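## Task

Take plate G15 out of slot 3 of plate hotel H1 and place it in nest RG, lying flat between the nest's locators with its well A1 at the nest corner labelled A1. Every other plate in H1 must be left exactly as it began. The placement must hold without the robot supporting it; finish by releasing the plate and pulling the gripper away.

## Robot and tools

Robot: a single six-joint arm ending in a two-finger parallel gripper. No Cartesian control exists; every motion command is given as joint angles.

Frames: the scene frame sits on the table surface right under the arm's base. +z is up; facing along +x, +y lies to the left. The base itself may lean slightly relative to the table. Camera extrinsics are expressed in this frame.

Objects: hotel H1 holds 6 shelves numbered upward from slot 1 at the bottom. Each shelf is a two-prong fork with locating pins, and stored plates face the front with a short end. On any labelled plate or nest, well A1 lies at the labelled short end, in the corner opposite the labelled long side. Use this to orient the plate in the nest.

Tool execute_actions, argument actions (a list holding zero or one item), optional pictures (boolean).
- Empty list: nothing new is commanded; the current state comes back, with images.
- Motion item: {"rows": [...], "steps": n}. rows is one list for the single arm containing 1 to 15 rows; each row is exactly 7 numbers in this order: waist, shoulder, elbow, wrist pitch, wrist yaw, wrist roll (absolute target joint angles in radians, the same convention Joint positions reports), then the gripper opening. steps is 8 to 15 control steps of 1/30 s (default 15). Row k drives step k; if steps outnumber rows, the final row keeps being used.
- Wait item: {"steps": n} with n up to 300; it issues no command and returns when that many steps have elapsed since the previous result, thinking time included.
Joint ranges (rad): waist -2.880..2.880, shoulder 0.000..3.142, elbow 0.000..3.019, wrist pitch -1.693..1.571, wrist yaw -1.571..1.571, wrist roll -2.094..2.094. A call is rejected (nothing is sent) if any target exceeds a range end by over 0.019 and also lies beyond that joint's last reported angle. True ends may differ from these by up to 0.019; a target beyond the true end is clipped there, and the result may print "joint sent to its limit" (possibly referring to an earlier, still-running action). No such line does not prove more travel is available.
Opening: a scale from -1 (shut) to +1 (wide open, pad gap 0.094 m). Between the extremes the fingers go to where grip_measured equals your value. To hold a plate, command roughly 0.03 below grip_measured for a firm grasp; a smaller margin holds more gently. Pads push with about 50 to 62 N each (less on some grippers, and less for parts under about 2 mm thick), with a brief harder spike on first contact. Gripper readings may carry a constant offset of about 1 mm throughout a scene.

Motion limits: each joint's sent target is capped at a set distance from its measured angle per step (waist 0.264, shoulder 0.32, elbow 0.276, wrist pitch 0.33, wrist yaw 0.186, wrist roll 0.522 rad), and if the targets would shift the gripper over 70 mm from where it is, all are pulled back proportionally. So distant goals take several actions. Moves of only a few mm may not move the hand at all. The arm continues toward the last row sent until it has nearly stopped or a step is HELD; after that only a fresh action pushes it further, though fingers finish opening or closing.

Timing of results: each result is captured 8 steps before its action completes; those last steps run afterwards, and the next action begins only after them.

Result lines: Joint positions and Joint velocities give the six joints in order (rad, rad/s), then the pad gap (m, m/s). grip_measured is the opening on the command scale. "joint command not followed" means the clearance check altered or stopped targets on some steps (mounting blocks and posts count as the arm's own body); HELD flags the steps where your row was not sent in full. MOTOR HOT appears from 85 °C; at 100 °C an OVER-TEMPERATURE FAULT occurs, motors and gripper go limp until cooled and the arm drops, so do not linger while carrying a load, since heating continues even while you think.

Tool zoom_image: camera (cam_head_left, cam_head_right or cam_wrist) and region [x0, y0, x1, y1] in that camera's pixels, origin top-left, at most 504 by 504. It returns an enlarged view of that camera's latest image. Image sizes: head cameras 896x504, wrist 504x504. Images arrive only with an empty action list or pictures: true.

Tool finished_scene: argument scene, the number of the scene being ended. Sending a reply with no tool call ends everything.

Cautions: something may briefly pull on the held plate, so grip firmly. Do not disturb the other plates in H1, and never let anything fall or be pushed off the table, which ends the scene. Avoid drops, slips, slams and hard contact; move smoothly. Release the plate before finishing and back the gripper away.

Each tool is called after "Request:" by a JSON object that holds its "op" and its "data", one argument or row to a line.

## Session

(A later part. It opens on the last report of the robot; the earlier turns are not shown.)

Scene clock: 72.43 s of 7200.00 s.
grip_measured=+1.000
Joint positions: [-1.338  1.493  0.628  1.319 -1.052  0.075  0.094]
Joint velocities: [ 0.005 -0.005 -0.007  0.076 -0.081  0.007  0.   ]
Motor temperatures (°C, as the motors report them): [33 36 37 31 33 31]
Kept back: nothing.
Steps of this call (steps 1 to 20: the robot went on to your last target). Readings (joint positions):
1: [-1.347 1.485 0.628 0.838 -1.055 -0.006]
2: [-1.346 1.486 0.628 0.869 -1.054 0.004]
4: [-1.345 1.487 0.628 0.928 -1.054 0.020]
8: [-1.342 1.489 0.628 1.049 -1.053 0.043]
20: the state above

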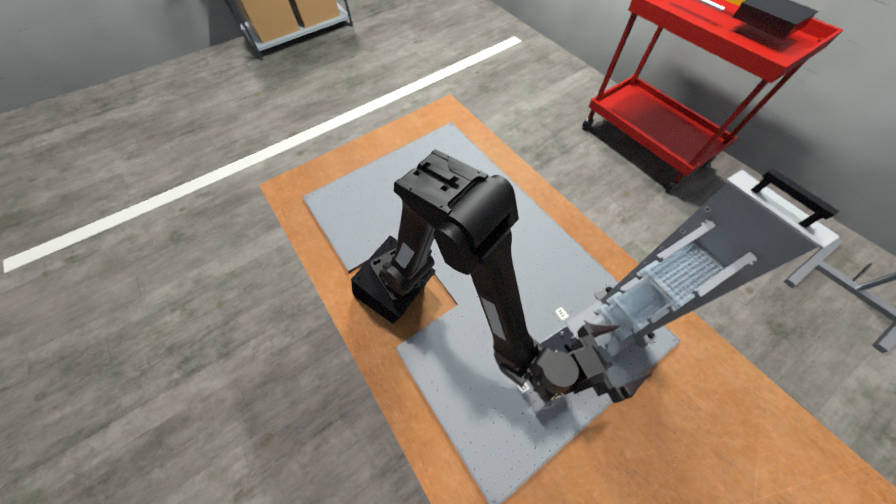

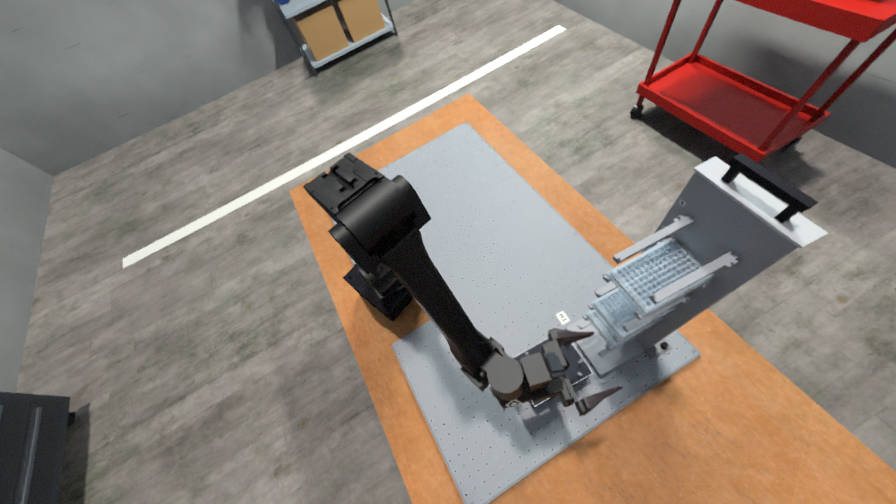

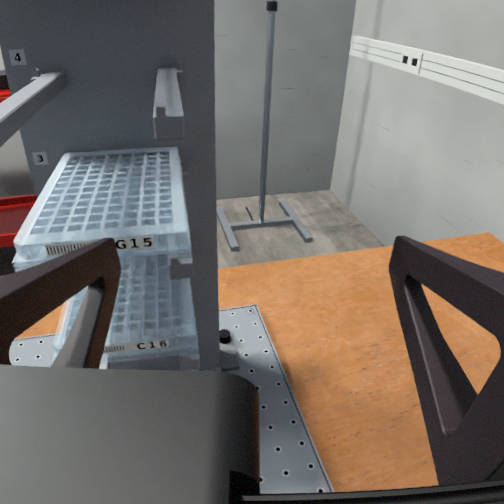

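Request:
{"op": "execute_actions", "data": {
  "actions": [
    {"rows":[[-1.338,1.50,0.628,1.32,-1.0,-0.3,1],[-1.338,1.50,0.628,1.32,-1.0,-0.6,1],[-1.338,1.50,0.628,1.32,-1.0,-0.9,1],[-1.338,1.50,0.628,1.32,-1.0,-1.1,1],[-1.338,1.50,0.628,1.32,-1.0,-1.1,1],[-1.338,1.50,0.628,1.32,-1.0,-1.1,1],[-1.338,1.50,0.628,1.32,-1.0,-1.1,1],[-1.338,1.50,0.628,1.32,-1.0,-1.1,1],[-1.338,1.50,0.628,1.32,-1.0,-1.1,1],[-1.338,1.50,0.628,1.32,-1.0,-1.1,1],[-1.338,1.50,0.628,1.32,-1.18,-1.1,1]],"steps":15}
  ]
}}

Request:
{"op": "execute_actions", "data": {
  "actions": [
    {"steps":40}
  ],
  "pictures": true
}}

Scene clock: 79.13 s of 7200.00 s.
grip_measured=+1.000
Joint positions: [-1.338  1.493  0.628  1.323 -1.002 -0.571  0.094]
Joint velocities: [-0.005  0.005 -0.012 -0.012  0.022 -2.806  0.   ]
Motor temperatures (°C, as the motors report them): [33 36 36 31 33 31]
Steps of this call (steps 1 to 30: the robot went on to your last target; steps 31 to 90: nothing new was sent; then 3.47 s passed at rest; steps 91 to 97: the first 7 steps of this action). Readings (joint positions):
91: [-1.338 1.493 0.628 1.323 -1.027 0.020]
92: [-1.338 1.493 0.628 1.323 -1.011 -0.075]
94: [-1.338 1.493 0.628 1.323 -1.003 -0.273]
97: the state above

Scene clock: 80.47 s of 7200.00 s.
grip_measured=+1.000
Joint positions: [-1.339  1.493  0.627  1.323 -1.178 -1.089  0.094]
Joint velocities: [-0.015 -0.015  0.012 -0.022 -0.081 -0.037  0.   ]
Motor temperatures (°C, as the motors report them): [33 37 36 31 33 31]
Kept back: nothing.
Steps of this call (steps 1 to 8: the last 8 steps of your previous action; steps 9 to 40: the robot went on to your last target). Readings (joint positions):
1: [-1.338 1.493 0.628 1.323 -1.002 -0.670]
2: [-1.338 1.493 0.628 1.323 -1.002 -0.754]
4: [-1.340 1.493 0.630 1.323 -1.089 -0.875]
8: [-1.339 1.493 0.627 1.323 -1.177 -1.003]
40: the state above

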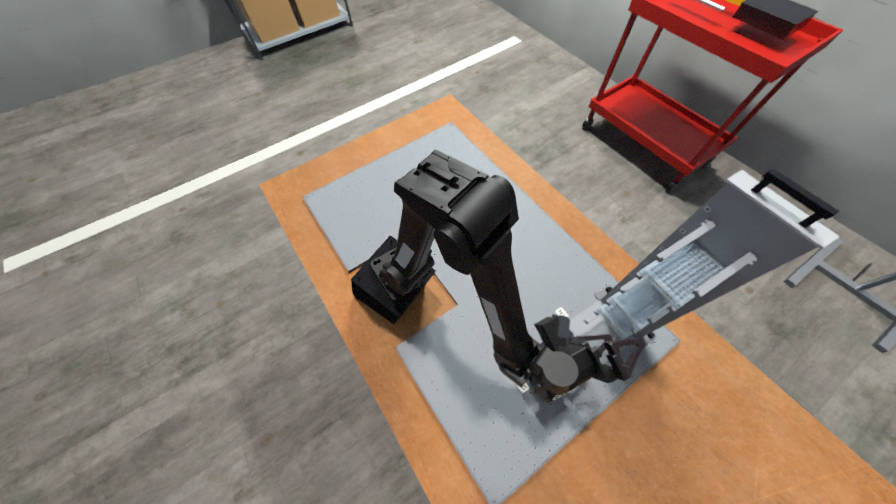

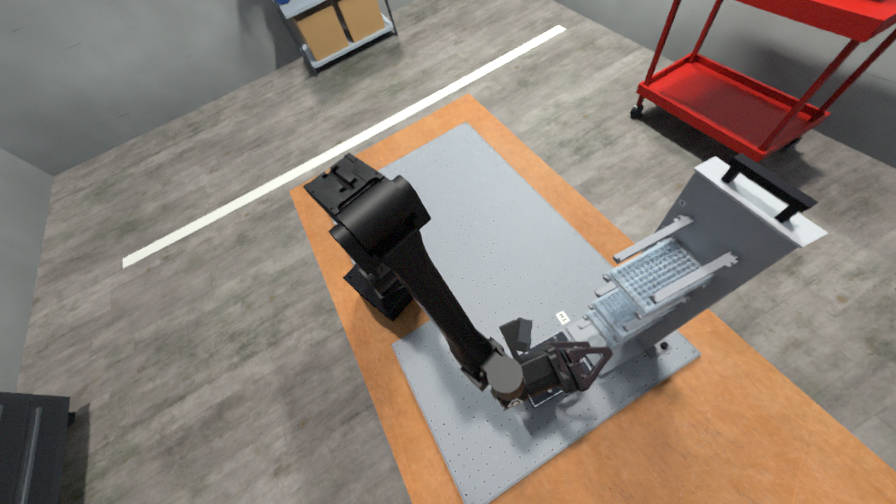

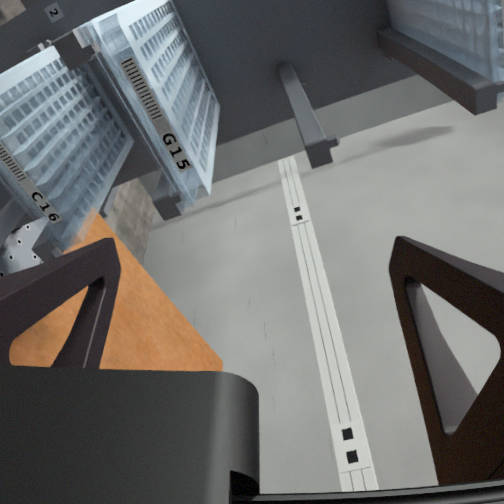

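Request:
{"op": "execute_actions", "data": {
  "actions": [
    {"rows":[[-1.338,1.50,0.628,1.32,-1.18,-1.17,1],[-1.338,1.50,0.628,1.32,-1.18,-1.17,1],[-1.338,1.50,0.628,1.32,-1.18,-1.17,1],[-1.338,1.50,0.628,1.32,-1.22,-1.17,1],[-1.338,1.50,0.628,1.32,-1.26,-1.17,1],[-1.338,1.50,0.628,1.32,-1.30,-1.17,1],[-1.338,1.50,0.628,1.32,-1.34,-1.17,1],[-1.338,1.50,0.628,1.32,-1.38,-1.17,1]],"steps":15}
  ]
}}

Request:
{"op": "execute_actions", "data": {
  "actions": [
    {"steps":12}
  ]
}}

Scene clock: 82.37 s of 7200.00 s.
grip_measured=+1.000
Joint positions: [-1.339  1.493  0.626  1.323 -1.234 -1.136  0.094]
Joint velocities: [-0.015  0.015 -0.012  0.007  0.022  0.037  0.   ]
Motor temperatures (°C, as the motors report them): [33 37 36 31 33 31]
Kept back: nothing.
A step of this action was HELD (marked below), so the last 8 steps of it were dropped. The arm can still carry out the HELD step.
Steps of this call (steps 1 to 15: the robot went on to your last target; steps 16 to 50: nothing new was sent; steps 51 to 57: the first 7 steps of this action). Readings (joint positions):
51: [-1.339 1.493 0.627 1.323 -1.178 -1.100]
52: [-1.339 1.493 0.627 1.323 -1.178 -1.112]
54: [-1.339 1.493 0.627 1.323 -1.198 -1.129]
56: [-1.339 1.493 0.626 1.323 -1.235 -1.136] HELD
57: the state above HELD
joint command not followed: on one or more control steps a check withheld the commanded joint targets, and the robot was not sent them on those steps. On the call's last step the targets were still withheld.
cause: the commanded joint targets would bring two parts of the arm too close to each other (its wrist (the part past joint 4) and its wrist camera, with joints 5 (wrist yaw) and 6 (wrist roll) between them); next, command targets that bring no two parts of the arm closer together.

Scene clock: 82.77 s of 7200.00 s.
grip_measured=+1.000
Joint positions: [-1.339  1.493  0.626  1.323 -1.232 -1.136  0.094]
Joint velocities: [-0.005 -0.005 -0.002  0.007 -0.007 -0.037  0.   ]
Motor temperatures (°C, as the motors report them): [33 37 36 31 33 31]
Kept back: nothing.
Steps of this call (steps 1 to 12: nothing new was sent). Readings (joint positions):
1: [-1.339 1.493 0.626 1.323 -1.233 -1.136]
2: [-1.339 1.493 0.626 1.323 -1.232 -1.136]
4: [-1.339 1.493 0.626 1.323 -1.232 -1.136]
8: [-1.339 1.493 0.626 1.323 -1.232 -1.136]
12: the state above

Request:
{"op": "execute_actions", "data": {
  "actions": [
    {"rows":[[-1.40,1.50,0.64,1.0,-1.15,-1.2,1],[-1.47,1.52,0.66,0.7,-1.147,-1.264,1],[-1.54,1.542,0.69,0.4,-1.147,-1.264,1],[-1.54,1.542,0.69,0.1,-1.147,-1.264,1],[-1.54,1.542,0.69,-0.105,-1.147,-1.264,1]],"steps":15}
  ]
}}

Request:
{"op": "execute_actions", "data": {
  "actions": [
    {"steps":50}
  ],
  "pictures": true
}}

Scene clock: 86.43 s of 7200.00 s.
grip_measured=+1.000
Joint positions: [-1.385  1.493  0.626  1.18  -1.191 -1.163  0.094]
Joint velocities: [-0.493  0.005 -0.012 -0.847  0.139 -0.168  0.   ]
Motor temperatures (°C, as the motors report them): [33 37 36 31 33 31]
Steps of this call (steps 1 to 90: nothing new was sent; then 0.43 s passed at rest; steps 91 to 97: the first 7 steps of this action). Readings (joint positions):
91: [-1.339 1.493 0.626 1.319 -1.229 -1.136]
92: [-1.339 1.493 0.626 1.307 -1.223 -1.137]
94: [-1.347 1.493 0.626 1.263 -1.209 -1.145]
97: the state above

Scene clock: 88.10 s of 7200.00 s.
grip_measured=+1.000
Joint positions: [-1.525  1.523  0.661 -0.094 -1.15  -1.253  0.094]
Joint velocities: [-0.005 -0.005 -0.012  0.017  0.051  0.037  0.   ]
Motor temperatures (°C, as the motors report them): [33 37 36 31 33 31]
Kept back: nothing.
Steps of this call (steps 1 to 8: the last 8 steps of your previous action; steps 9 to 50: the robot went on to your last target). Readings (joint positions):
1: [-1.403 1.494 0.626 1.150 -1.186 -1.169]
2: [-1.420 1.495 0.627 1.121 -1.182 -1.176]
4: [-1.451 1.498 0.632 1.061 -1.174 -1.188]
8: [-1.487 1.508 0.645 0.941 -1.164 -1.209]
50: the state above

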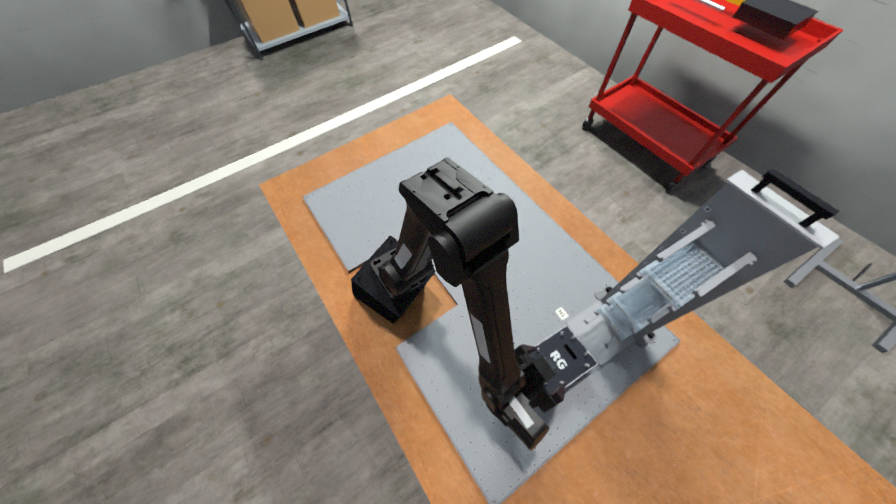

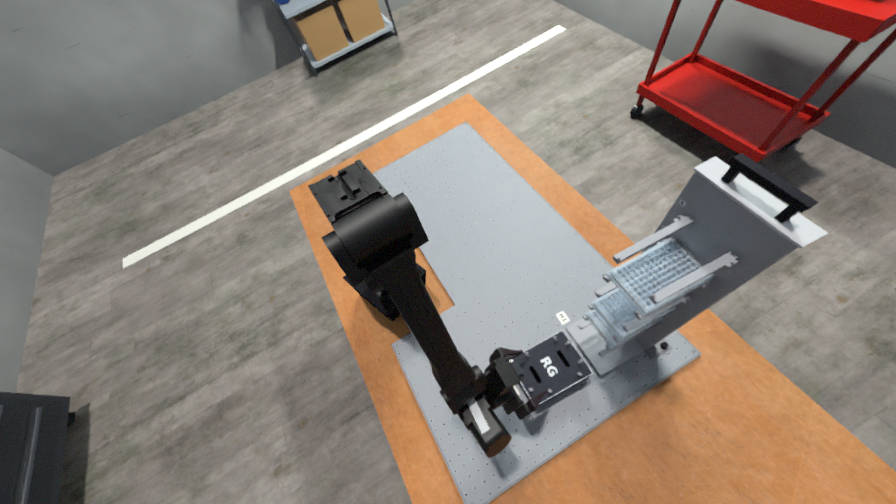

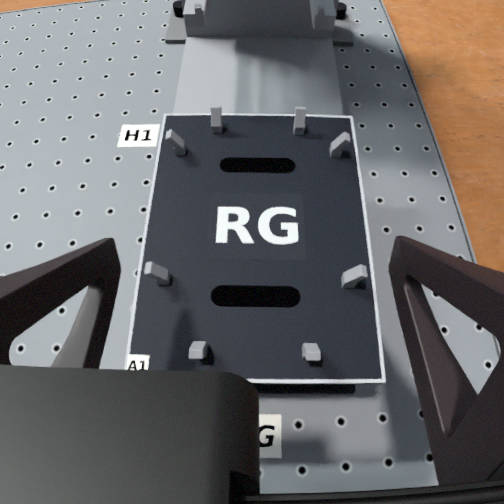

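Request:
{"op": "zoom_image", "data": {
  "camera": "cam_wrist",
  "region": [90, 230, 260, 400]
}}

Region (90, 230, 260, 400) of cam_wrist's 504x504 image, scaled by 2.965, with more detail than that image has.

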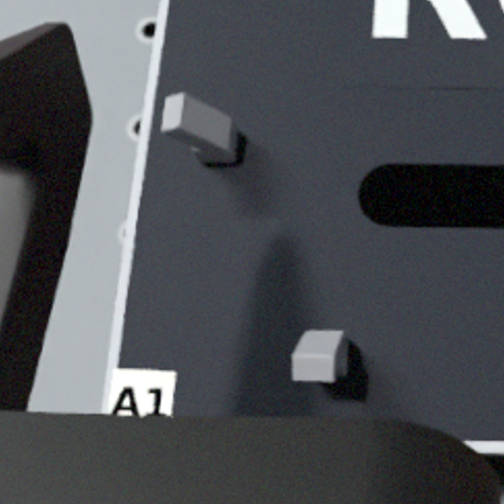

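Request:
{"op": "execute_actions", "data": {
  "actions": [
    {"rows":[[-1.51,1.45,0.68,-0.11,-1.12,-1.2,1],[-1.48,1.38,0.70,-0.13,-1.09,-1.15,1],[-1.44,1.31,0.72,-0.15,-1.06,-1.1,1],[-1.40,1.25,0.74,-0.17,-1.03,-1.04,1],[-1.36,1.21,0.76,-0.19,-1.0,-0.98,1],[-1.32,1.18,0.775,-0.21,-0.97,-0.92,1],[-1.28,1.15,0.79,-0.225,-0.945,-0.87,1],[-1.24,1.13,0.80,-0.235,-0.92,-0.83,1],[-1.195,1.12,0.805,-0.245,-0.90,-0.79,1]],"steps":15}
  ]
}}

Request:
{"op": "execute_actions", "data": {
  "actions": [
    {"steps":30}
  ],
  "pictures": true
}}

Scene clock: 91.50 s of 7200.00 s.
grip_measured=+1.000
Joint positions: [-1.442  1.334  0.679 -0.156 -1.001 -1.125  0.094]
Joint velocities: [ 0.747 -1.138  0.247 -0.295  0.505  0.637  0.   ]
Motor temperatures (°C, as the motors report them): [33 37 36 31 33 31]
Steps of this call (steps 1 to 15: the robot went on to your last target; steps 16 to 90: nothing new was sent; then 0.17 s passed at rest; steps 91 to 97: the first 7 steps of this action). Readings (joint positions):
91: [-1.525 1.519 0.663 -0.096 -1.134 -1.247]
92: [-1.523 1.505 0.663 -0.104 -1.108 -1.231]
94: [-1.504 1.449 0.664 -0.125 -1.065 -1.195]
97: the state above

Scene clock: 92.50 s of 7200.00 s.
grip_measured=+1.000
Joint positions: [-1.183  1.104  0.788 -0.234 -0.902 -0.801  0.094]
Joint velocities: [-0.005 -0.015 -0.012 -0.007 -0.051  0.051  0.   ]
Motor temperatures (°C, as the motors report them): [33 37 36 31 33 31]
Kept back: nothing.
Steps of this call (steps 1 to 8: the last 8 steps of your previous action; steps 9 to 30: the robot went on to your last target). Readings (joint positions):
1: [-1.414 1.296 0.689 -0.166 -0.978 -1.098]
2: [-1.382 1.260 0.700 -0.176 -0.955 -1.069]
4: [-1.310 1.197 0.726 -0.197 -0.921 -1.004]
8: [-1.188 1.109 0.777 -0.224 -0.906 -0.886]
30: the state above

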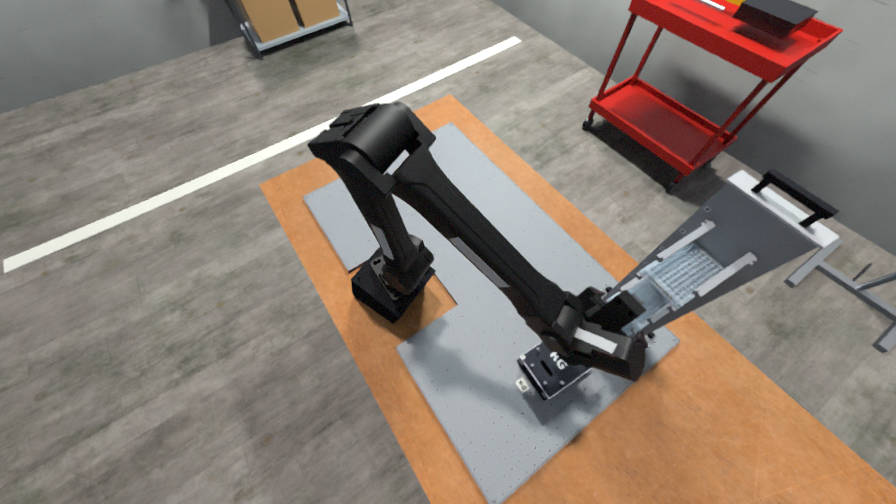

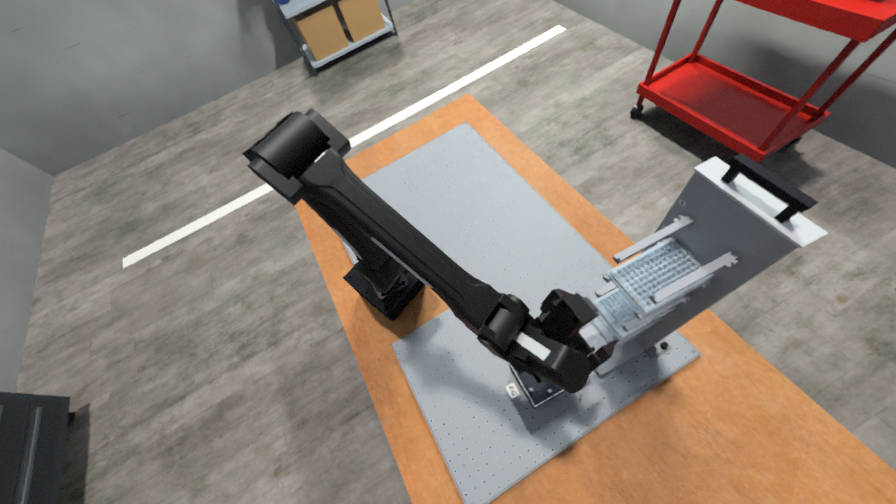

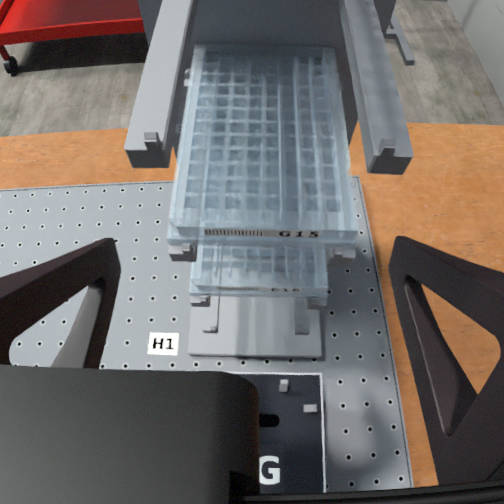

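Request:
{"op": "zoom_image", "data": {
  "camera": "cam_wrist",
  "region": [110, 120, 420, 320]
}}

Region (110, 120, 420, 320) of cam_wrist's 504x504 image, scaled by 1.626, with more detail than that image has; it fills the top 325 rows of this view, and the rest is white.

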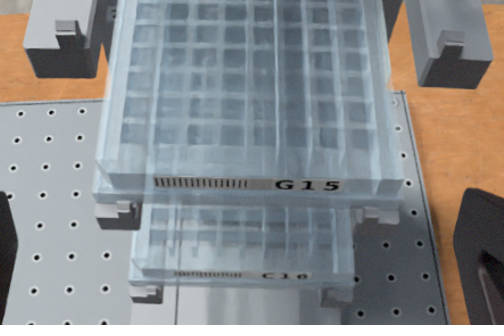

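Request:
{"op": "execute_actions", "data": {
  "actions": [
    {"rows":[[-1.178,1.12,0.785,-0.21,-0.895,-0.79,1],[-1.172,1.135,0.782,-0.19,-0.89,-0.78,1],[-1.166,1.15,0.779,-0.17,-0.883,-0.77,1],[-1.16,1.165,0.776,-0.15,-0.877,-0.755,1],[-1.155,1.18,0.773,-0.135,-0.872,-0.745,1],[-1.15,1.19,0.77,-0.12,-0.868,-0.735,1]],"steps":15}
  ]
}}

Request:
{"op": "execute_actions", "data": {
  "actions": [
    {"steps":15}
  ],
  "pictures": true
}}

Scene clock: 95.63 s of 7200.00 s.
grip_measured=+1.000
Joint positions: [-1.172  1.147  0.787 -0.151 -0.872 -0.77   0.094]
Joint velocities: [ 0.112  0.396 -0.032  0.271  0.081  0.212  0.   ]
Motor temperatures (°C, as the motors report them): [33 37 36 31 33 31]
Steps of this call (steps 1 to 15: the robot went on to your last target; steps 16 to 87: nothing new was sent; steps 88 to 94: the first 7 steps of this action). Readings (joint positions):
88: [-1.183 1.104 0.788 -0.233 -0.900 -0.800]
89: [-1.183 1.105 0.788 -0.226 -0.896 -0.799]
91: [-1.181 1.113 0.788 -0.197 -0.885 -0.790]
94: the state above

Scene clock: 96.13 s of 7200.00 s.
grip_measured=+1.000
Joint positions: [-1.16   1.184  0.771 -0.136 -0.87  -0.746  0.094]
Joint velocities: [-0.015 -0.005  0.007  0.027 -0.007  0.051  0.   ]
Motor temperatures (°C, as the motors report them): [33 37 36 31 33 31]
Kept back: nothing.
Steps of this call (steps 1 to 8: the last 8 steps of your previous action; steps 9 to 15: the robot went on to your last target). Readings (joint positions):
1: [-1.168 1.159 0.786 -0.143 -0.870 -0.765]
2: [-1.165 1.169 0.784 -0.140 -0.870 -0.761]
4: [-1.161 1.181 0.777 -0.138 -0.870 -0.756]
8: [-1.160 1.184 0.771 -0.138 -0.870 -0.749]
15: the state above

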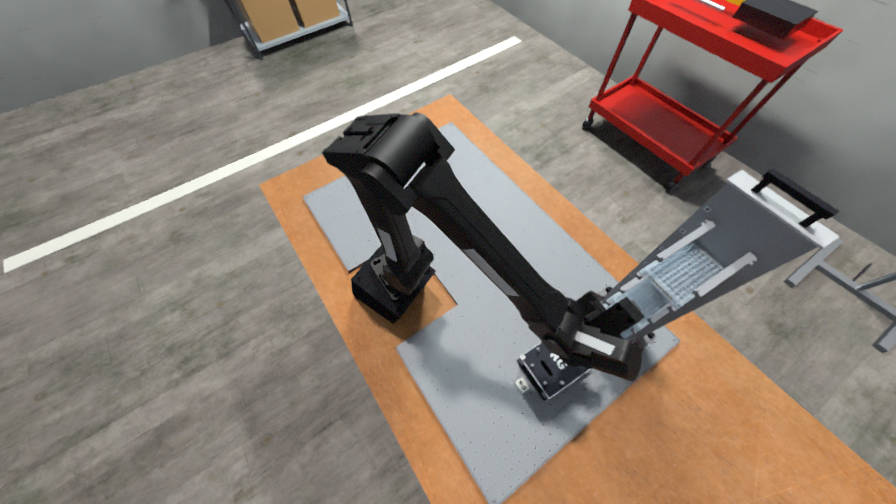

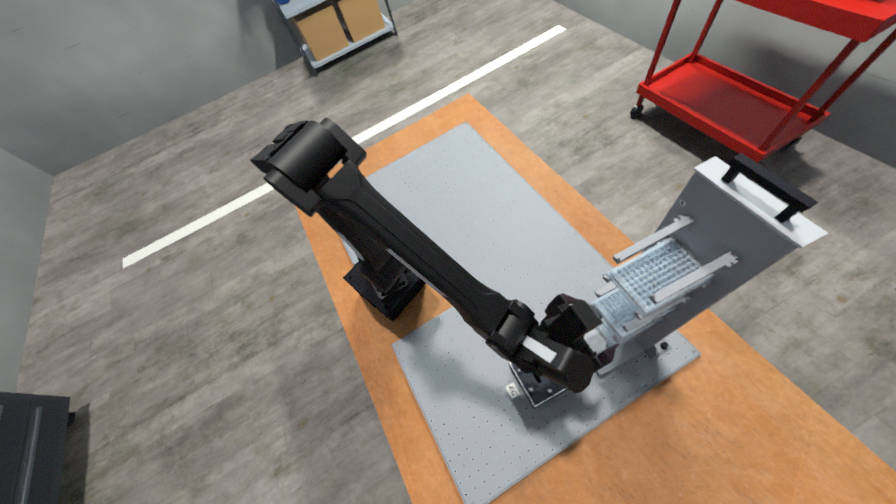

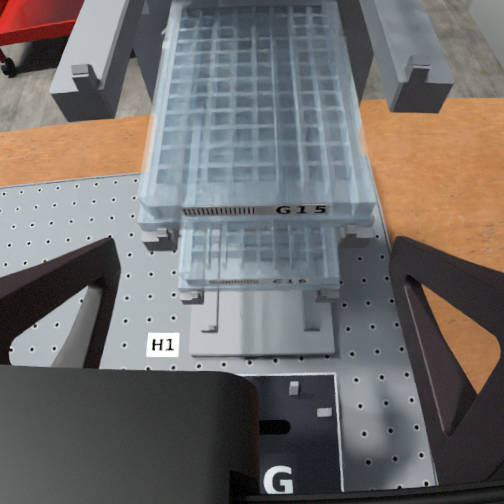

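Request:
{"op": "zoom_image", "data": {
  "camera": "cam_wrist",
  "region": [90, 140, 420, 300]
}}

Region (90, 140, 420, 300) of cam_wrist's 504x504 image, scaled by 1.527, with more detail than that image has; it fills the top 244 rows of this view, and the rest is white.

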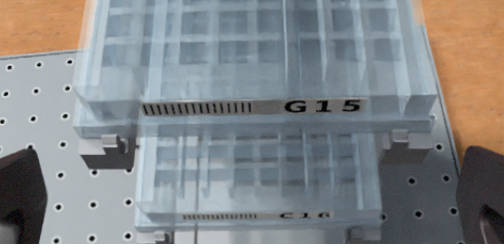

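Request:
{"op": "execute_actions", "data": {
  "actions": [
    {"rows":[[-1.142,1.19,0.79,-0.116,-0.862,-0.73,1],[-1.134,1.192,0.795,-0.112,-0.856,-0.724,1],[-1.126,1.194,0.80,-0.108,-0.85,-0.718,1],[-1.118,1.196,0.804,-0.104,-0.843,-0.712,1],[-1.11,1.198,0.807,-0.10,-0.837,-0.707,1],[-1.102,1.20,0.81,-0.096,-0.83,-0.702,1],[-1.095,1.203,0.813,-0.092,-0.824,-0.697,1],[-1.088,1.205,0.816,-0.088,-0.818,-0.692,1],[-1.081,1.208,0.819,-0.084,-0.812,-0.686,1],[-1.074,1.21,0.822,-0.08,-0.806,-0.681,1]],"steps":15}
  ]
}}

Request:
{"op": "execute_actions", "data": {
  "actions": [
    {"steps":15}
  ],
  "pictures": true
}}

Scene clock: 98.60 s of 7200.00 s.
grip_measured=+1.000
Joint positions: [-1.126  1.184  0.771 -0.115 -0.831 -0.725  0.094]
Joint velocities: [ 0.278  0.005 -0.007  0.09   0.11   0.022  0.   ]
Motor temperatures (°C, as the motors report them): [33 37 36 31 33 31]
Steps of this call (steps 1 to 15: the robot went on to your last target; steps 16 to 67: nothing new was sent; steps 68 to 74: the first 7 steps of this action). Readings (joint positions):
68: [-1.160 1.184 0.771 -0.135 -0.867 -0.745]
69: [-1.159 1.184 0.771 -0.133 -0.862 -0.743]
71: [-1.151 1.184 0.771 -0.127 -0.850 -0.737]
74: the state above

Scene clock: 99.10 s of 7200.00 s.
grip_measured=+1.000
Joint positions: [-1.104  1.184  0.771 -0.098 -0.802 -0.689  0.094]
Joint velocities: [ 0.005 -0.005  0.027 -0.027 -0.007 -0.051  0.   ]
Motor temperatures (°C, as the motors report them): [33 37 37 31 33 31]
Kept back: nothing.
Steps of this call (steps 1 to 8: the last 8 steps of your previous action; steps 9 to 15: the robot went on to your last target). Readings (joint positions):
1: [-1.117 1.184 0.771 -0.111 -0.825 -0.720]
2: [-1.108 1.184 0.771 -0.107 -0.815 -0.715]
4: [-1.104 1.184 0.771 -0.102 -0.803 -0.704]
8: [-1.104 1.184 0.771 -0.099 -0.802 -0.694]
15: the state above

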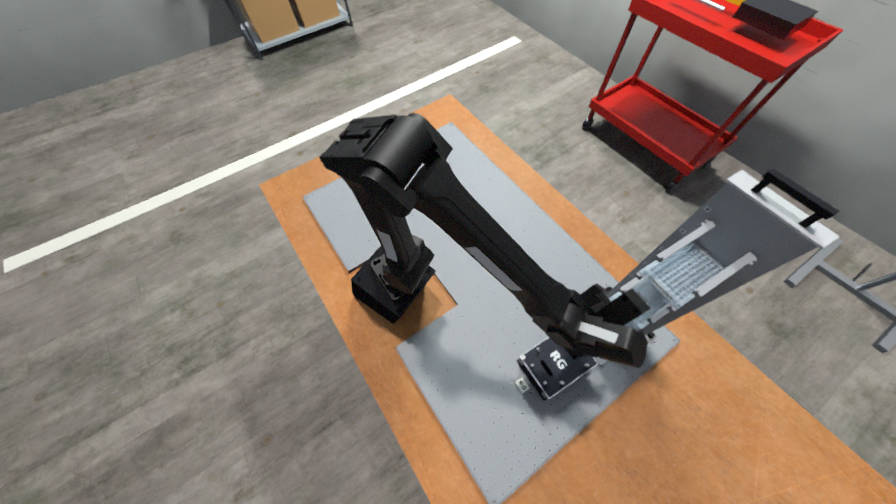

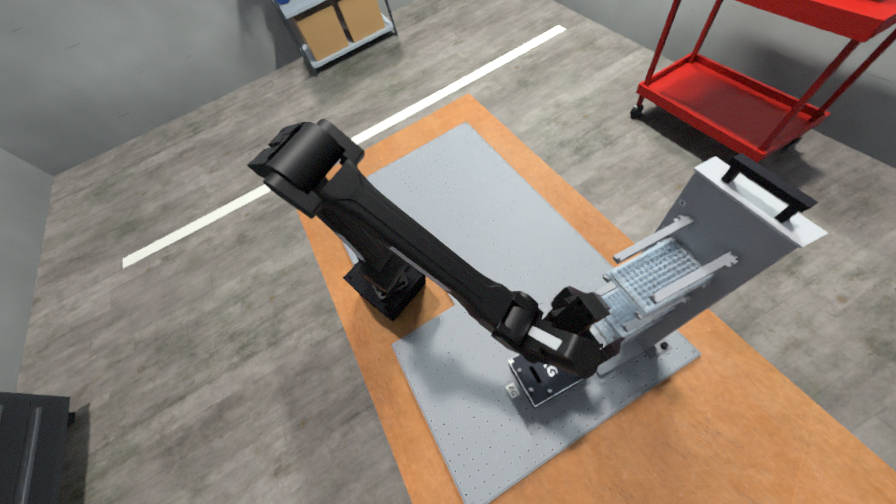

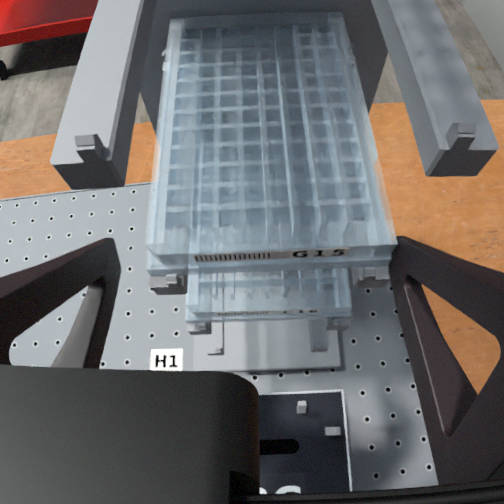

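Request:
{"op": "zoom_image", "data": {
  "camera": "cam_wrist",
  "region": [90, 170, 440, 330]
}}

Region (90, 170, 440, 330) of cam_wrist's 504x504 image, scaled by 1.440, with more detail than that image has; it fills the top 230 rows of this view, and the rest is white.

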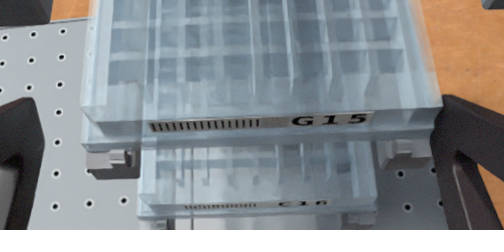

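Request:
{"op": "execute_actions", "data": {
  "actions": [
    {"rows":[[-1.15,1.19,0.775,-0.12,-0.83,-0.72,1],[-1.15,1.19,0.775,-0.125,-0.84,-0.73,1],[-1.14,1.19,0.775,-0.125,-0.84,-0.73,1],[-1.135,1.19,0.85,-0.125,-0.84,-0.73,1],[-1.135,1.19,0.85,-0.125,-0.84,-0.73,1],[-1.135,1.19,0.82,-0.125,-0.84,-0.73,1]],"steps":15}
  ]
}}

Request:
{"op": "execute_actions", "data": {
  "actions": [
    {"steps":12}
  ],
  "pictures": true
}}

Scene clock: 100.77 s of 7200.00 s.
grip_measured=+1.000
Joint positions: [-1.133  1.184  0.784 -0.115 -0.838 -0.712  0.094]
Joint velocities: [-0.015 -0.005  0.066  0.007  0.022 -0.066  0.   ]
Motor temperatures (°C, as the motors report them): [33 37 37 31 33 31]
Steps of this call (steps 1 to 15: the robot went on to your last target; steps 16 to 43: nothing new was sent; steps 44 to 50: the first 7 steps of this action). Readings (joint positions):
44: [-1.109 1.184 0.771 -0.101 -0.811 -0.690]
45: [-1.118 1.184 0.771 -0.105 -0.827 -0.696]
47: [-1.131 1.184 0.774 -0.112 -0.836 -0.704]
50: the state above

Scene clock: 101.17 s of 7200.00 s.
grip_measured=+1.000
Joint positions: [-1.133  1.184  0.785 -0.115 -0.839 -0.719  0.094]
Joint velocities: [ 0.005 -0.015 -0.002 -0.012  0.007  0.022  0.   ]
Motor temperatures (°C, as the motors report them): [33 37 37 31 33 31]
Kept back: nothing.
Steps of this call (steps 1 to 8: the last 8 steps of your previous action; steps 9 to 12: the robot went on to your last target). Readings (joint positions):
1: [-1.133 1.184 0.785 -0.115 -0.838 -0.713]
2: [-1.133 1.184 0.785 -0.115 -0.839 -0.714]
4: [-1.133 1.184 0.785 -0.115 -0.839 -0.716]
8: [-1.133 1.184 0.785 -0.115 -0.839 -0.718]
12: the state above

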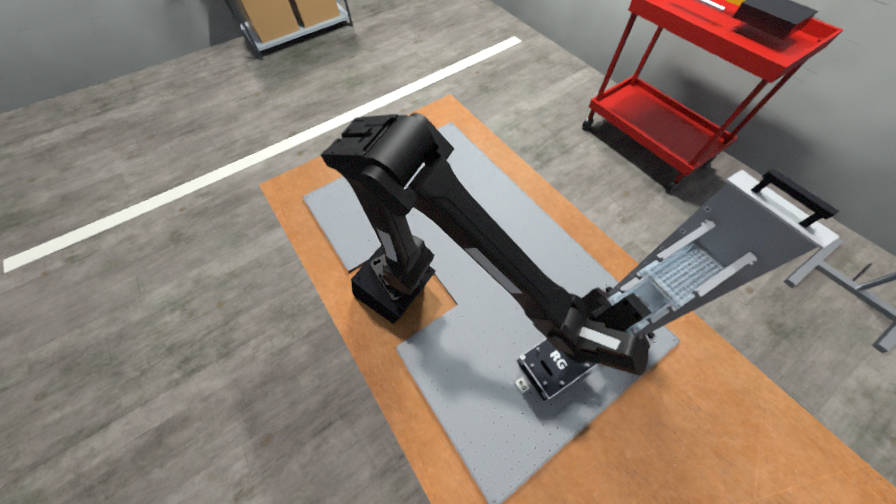

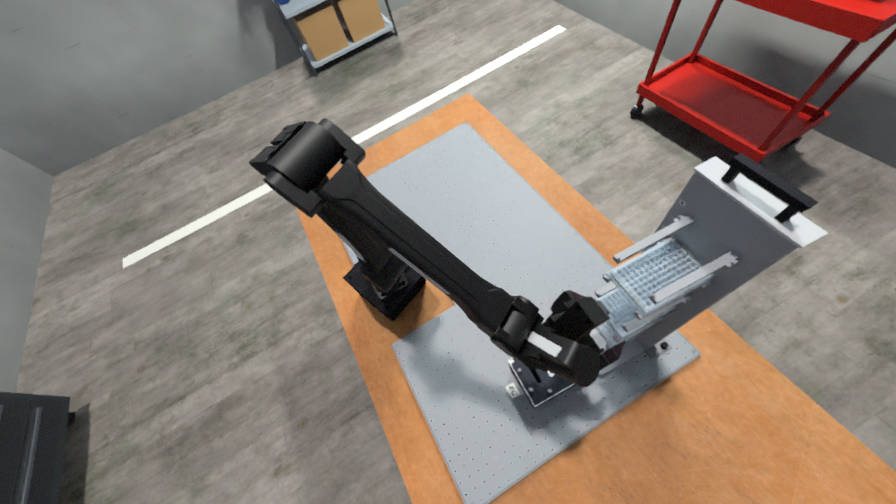

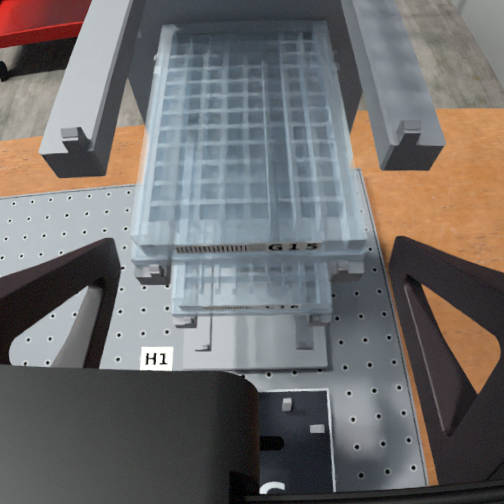

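Request:
{"op": "zoom_image", "data": {
  "camera": "cam_wrist",
  "region": [90, 190, 420, 330]
}}

Region (90, 190, 420, 330) of cam_wrist's 504x504 image, scaled by 1.527, with more detail than that image has; it fills the top 214 rows of this view, and the rest is white.

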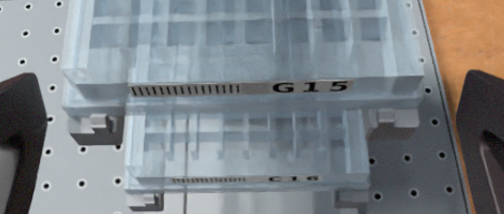

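Request:
{"op": "execute_actions", "data": {
  "actions": [
    {"rows":[[-1.13,1.235,0.86,-0.11,-0.838,-0.715,1],[-1.125,1.235,0.86,-0.105,-0.835,-0.71,1],[-1.118,1.235,0.843,-0.10,-0.831,-0.706,1],[-1.111,1.21,0.843,-0.097,-0.827,-0.702,1],[-1.104,1.21,0.843,-0.094,-0.823,-0.698,1],[-1.097,1.21,0.843,-0.091,-0.82,-0.694,1],[-1.09,1.21,0.843,-0.088,-0.816,-0.69,1],[-1.084,1.21,0.843,-0.085,-0.812,-0.687,1],[-1.078,1.21,0.843,-0.085,-0.812,-0.687,1]],"steps":15}
  ]
}}

Request:
{"op": "execute_actions", "data": {
  "actions": [
    {"steps":12}
  ],
  "pictures": true
}}

Scene clock: 103.60 s of 7200.00 s.
grip_measured=+1.000
Joint positions: [-1.126  1.205  0.804 -0.111 -0.826 -0.711  0.094]
Joint velocities: [ 0.054 -0.024  0.012  0.012  0.037  0.066  0.   ]
Motor temperatures (°C, as the motors report them): [33 37 38 31 33 31]
Steps of this call (steps 1 to 15: the robot went on to your last target; steps 16 to 66: nothing new was sent; steps 67 to 73: the first 7 steps of this action). Readings (joint positions):
67: [-1.133 1.187 0.788 -0.115 -0.839 -0.720]
68: [-1.133 1.192 0.793 -0.115 -0.838 -0.720]
70: [-1.132 1.204 0.804 -0.113 -0.833 -0.717]
73: the state above

Scene clock: 104.00 s of 7200.00 s.
grip_measured=+1.000
Joint positions: [-1.083  1.205  0.804 -0.101 -0.814 -0.699  0.094]
Joint velocities: [-0.015 -0.005  0.012  0.002 -0.007  0.022  0.   ]
Motor temperatures (°C, as the motors report them): [33 37 38 31 33 31]
Kept back: nothing.
Steps of this call (steps 1 to 8: the last 8 steps of your previous action; steps 9 to 12: the robot went on to your last target). Readings (joint positions):
1: [-1.123 1.205 0.804 -0.110 -0.825 -0.708]
2: [-1.118 1.205 0.804 -0.107 -0.820 -0.705]
4: [-1.102 1.205 0.804 -0.103 -0.815 -0.703]
8: [-1.083 1.205 0.804 -0.101 -0.815 -0.700]
12: the state above

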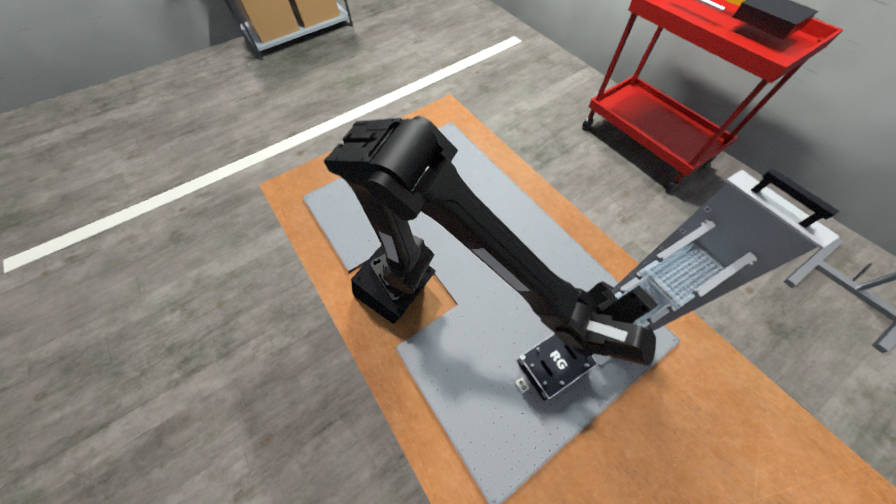

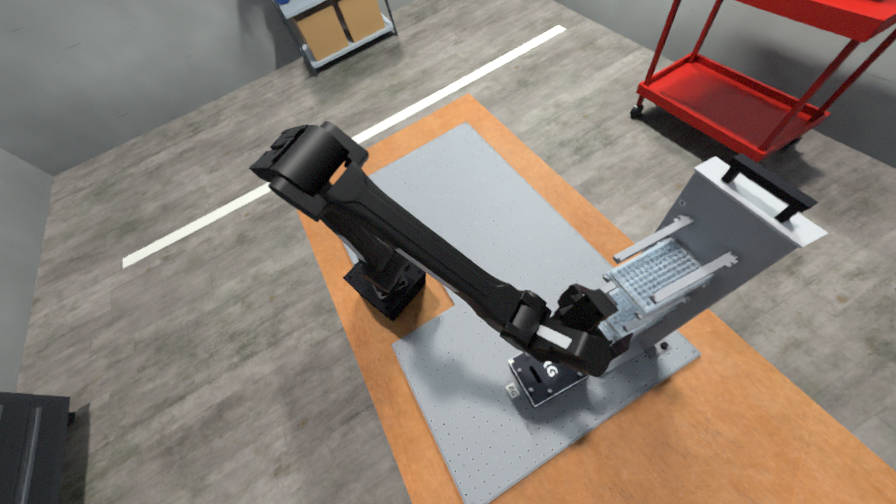

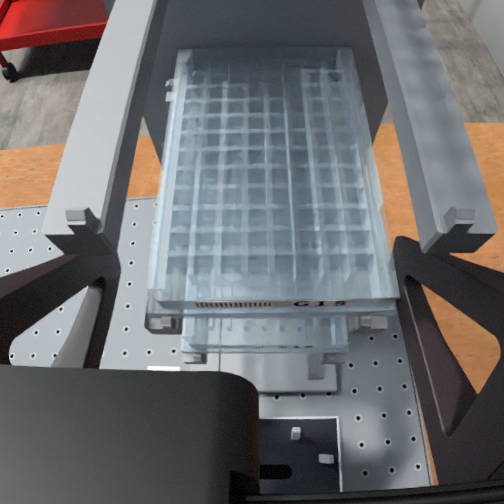

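Request:
{"op": "zoom_image", "data": {
  "camera": "cam_wrist",
  "region": [90, 200, 440, 350]
}}

Region (90, 200, 440, 350) of cam_wrist's 504x504 image, scaled by 1.440, with more detail than that image has; it fills the top 216 rows of this view, and the rest is white.

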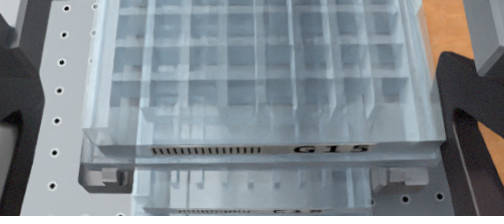

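Request:
{"op": "execute_actions", "data": {
  "actions": [
    {"rows":[[-1.105,1.21,0.885,-0.125,-0.814,-0.69,1],[-1.105,1.21,0.885,-0.125,-0.814,-0.69,1],[-1.092,1.21,0.855,-0.125,-0.814,-0.69,1]],"steps":12}
  ]
}}

Request:
{"op": "execute_actions", "data": {
  "actions": [
    {"steps":10}
  ],
  "pictures": true
}}

Scene clock: 106.53 s of 7200.00 s.
grip_measured=+1.000
Joint positions: [-1.086  1.205  0.819 -0.112 -0.814 -0.698  0.094]
Joint velocities: [-0.005  0.015  0.037  0.002 -0.037  0.022  0.   ]
Motor temperatures (°C, as the motors report them): [33 37 38 31 33 31]
Steps of this call (steps 1 to 30: the robot went on to your last target; steps 31 to 72: nothing new was sent; steps 73 to 76: the first 4 steps of this action). Readings (joint positions):
73: [-1.084 1.205 0.807 -0.105 -0.814 -0.698]
74: [-1.085 1.205 0.812 -0.110 -0.814 -0.698]
76: the state above

Scene clock: 106.87 s of 7200.00 s.
grip_measured=+1.000
Joint positions: [-1.086  1.205  0.82  -0.114 -0.814 -0.698  0.094]
Joint velocities: [-0.005 -0.015  0.002  0.012  0.007 -0.066  0.   ]
Motor temperatures (°C, as the motors report them): [33 37 38 31 33 31]
Kept back: nothing.
Steps of this call (steps 1 to 8: the last 8 steps of your previous action; steps 9 to 10: the robot went on to your last target). Readings (joint positions):
1: [-1.086 1.205 0.820 -0.112 -0.814 -0.698]
2: [-1.086 1.205 0.820 -0.112 -0.814 -0.698]
4: [-1.086 1.205 0.820 -0.114 -0.814 -0.698]
8: [-1.086 1.205 0.820 -0.114 -0.814 -0.698]
10: the state above

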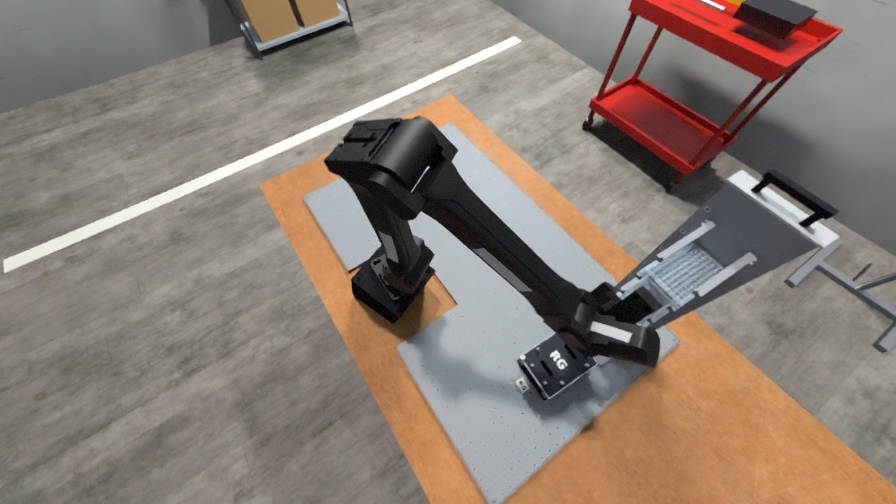

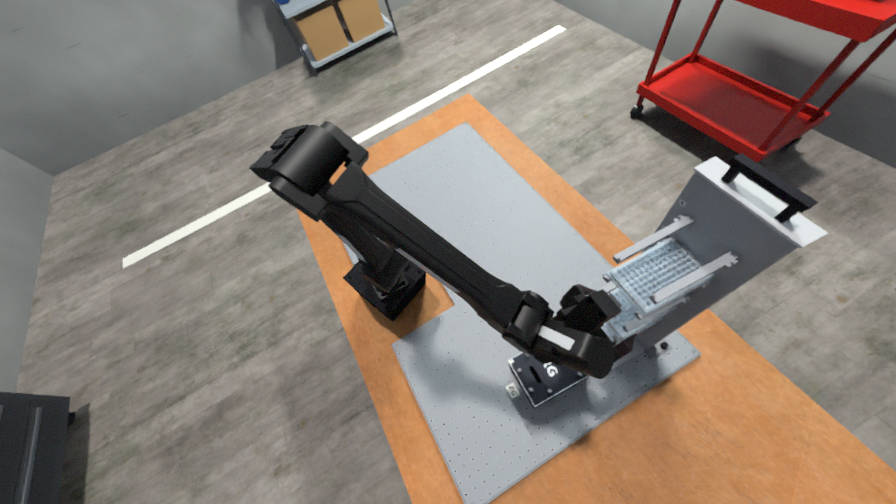

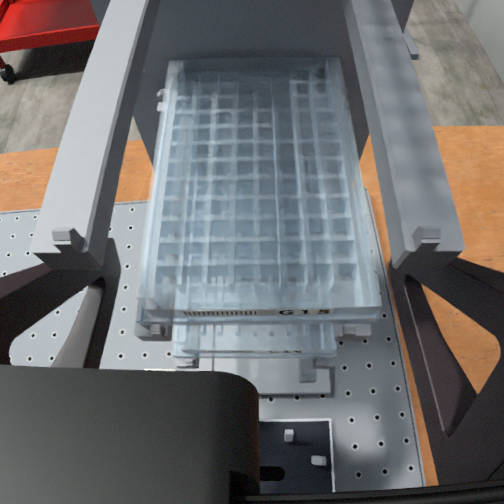

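Request:
{"op": "zoom_image", "data": {
  "camera": "cam_wrist",
  "region": [80, 210, 440, 360]
}}

Region (80, 210, 440, 360) of cam_wrist's 504x504 image, scaled by 1.400, with more detail than that image has; it fills the top 210 rows of this view, and the rest is white.

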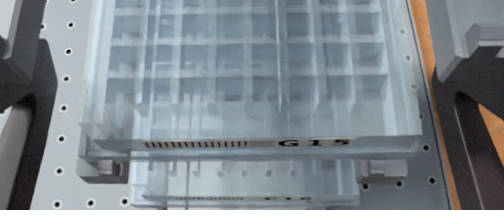

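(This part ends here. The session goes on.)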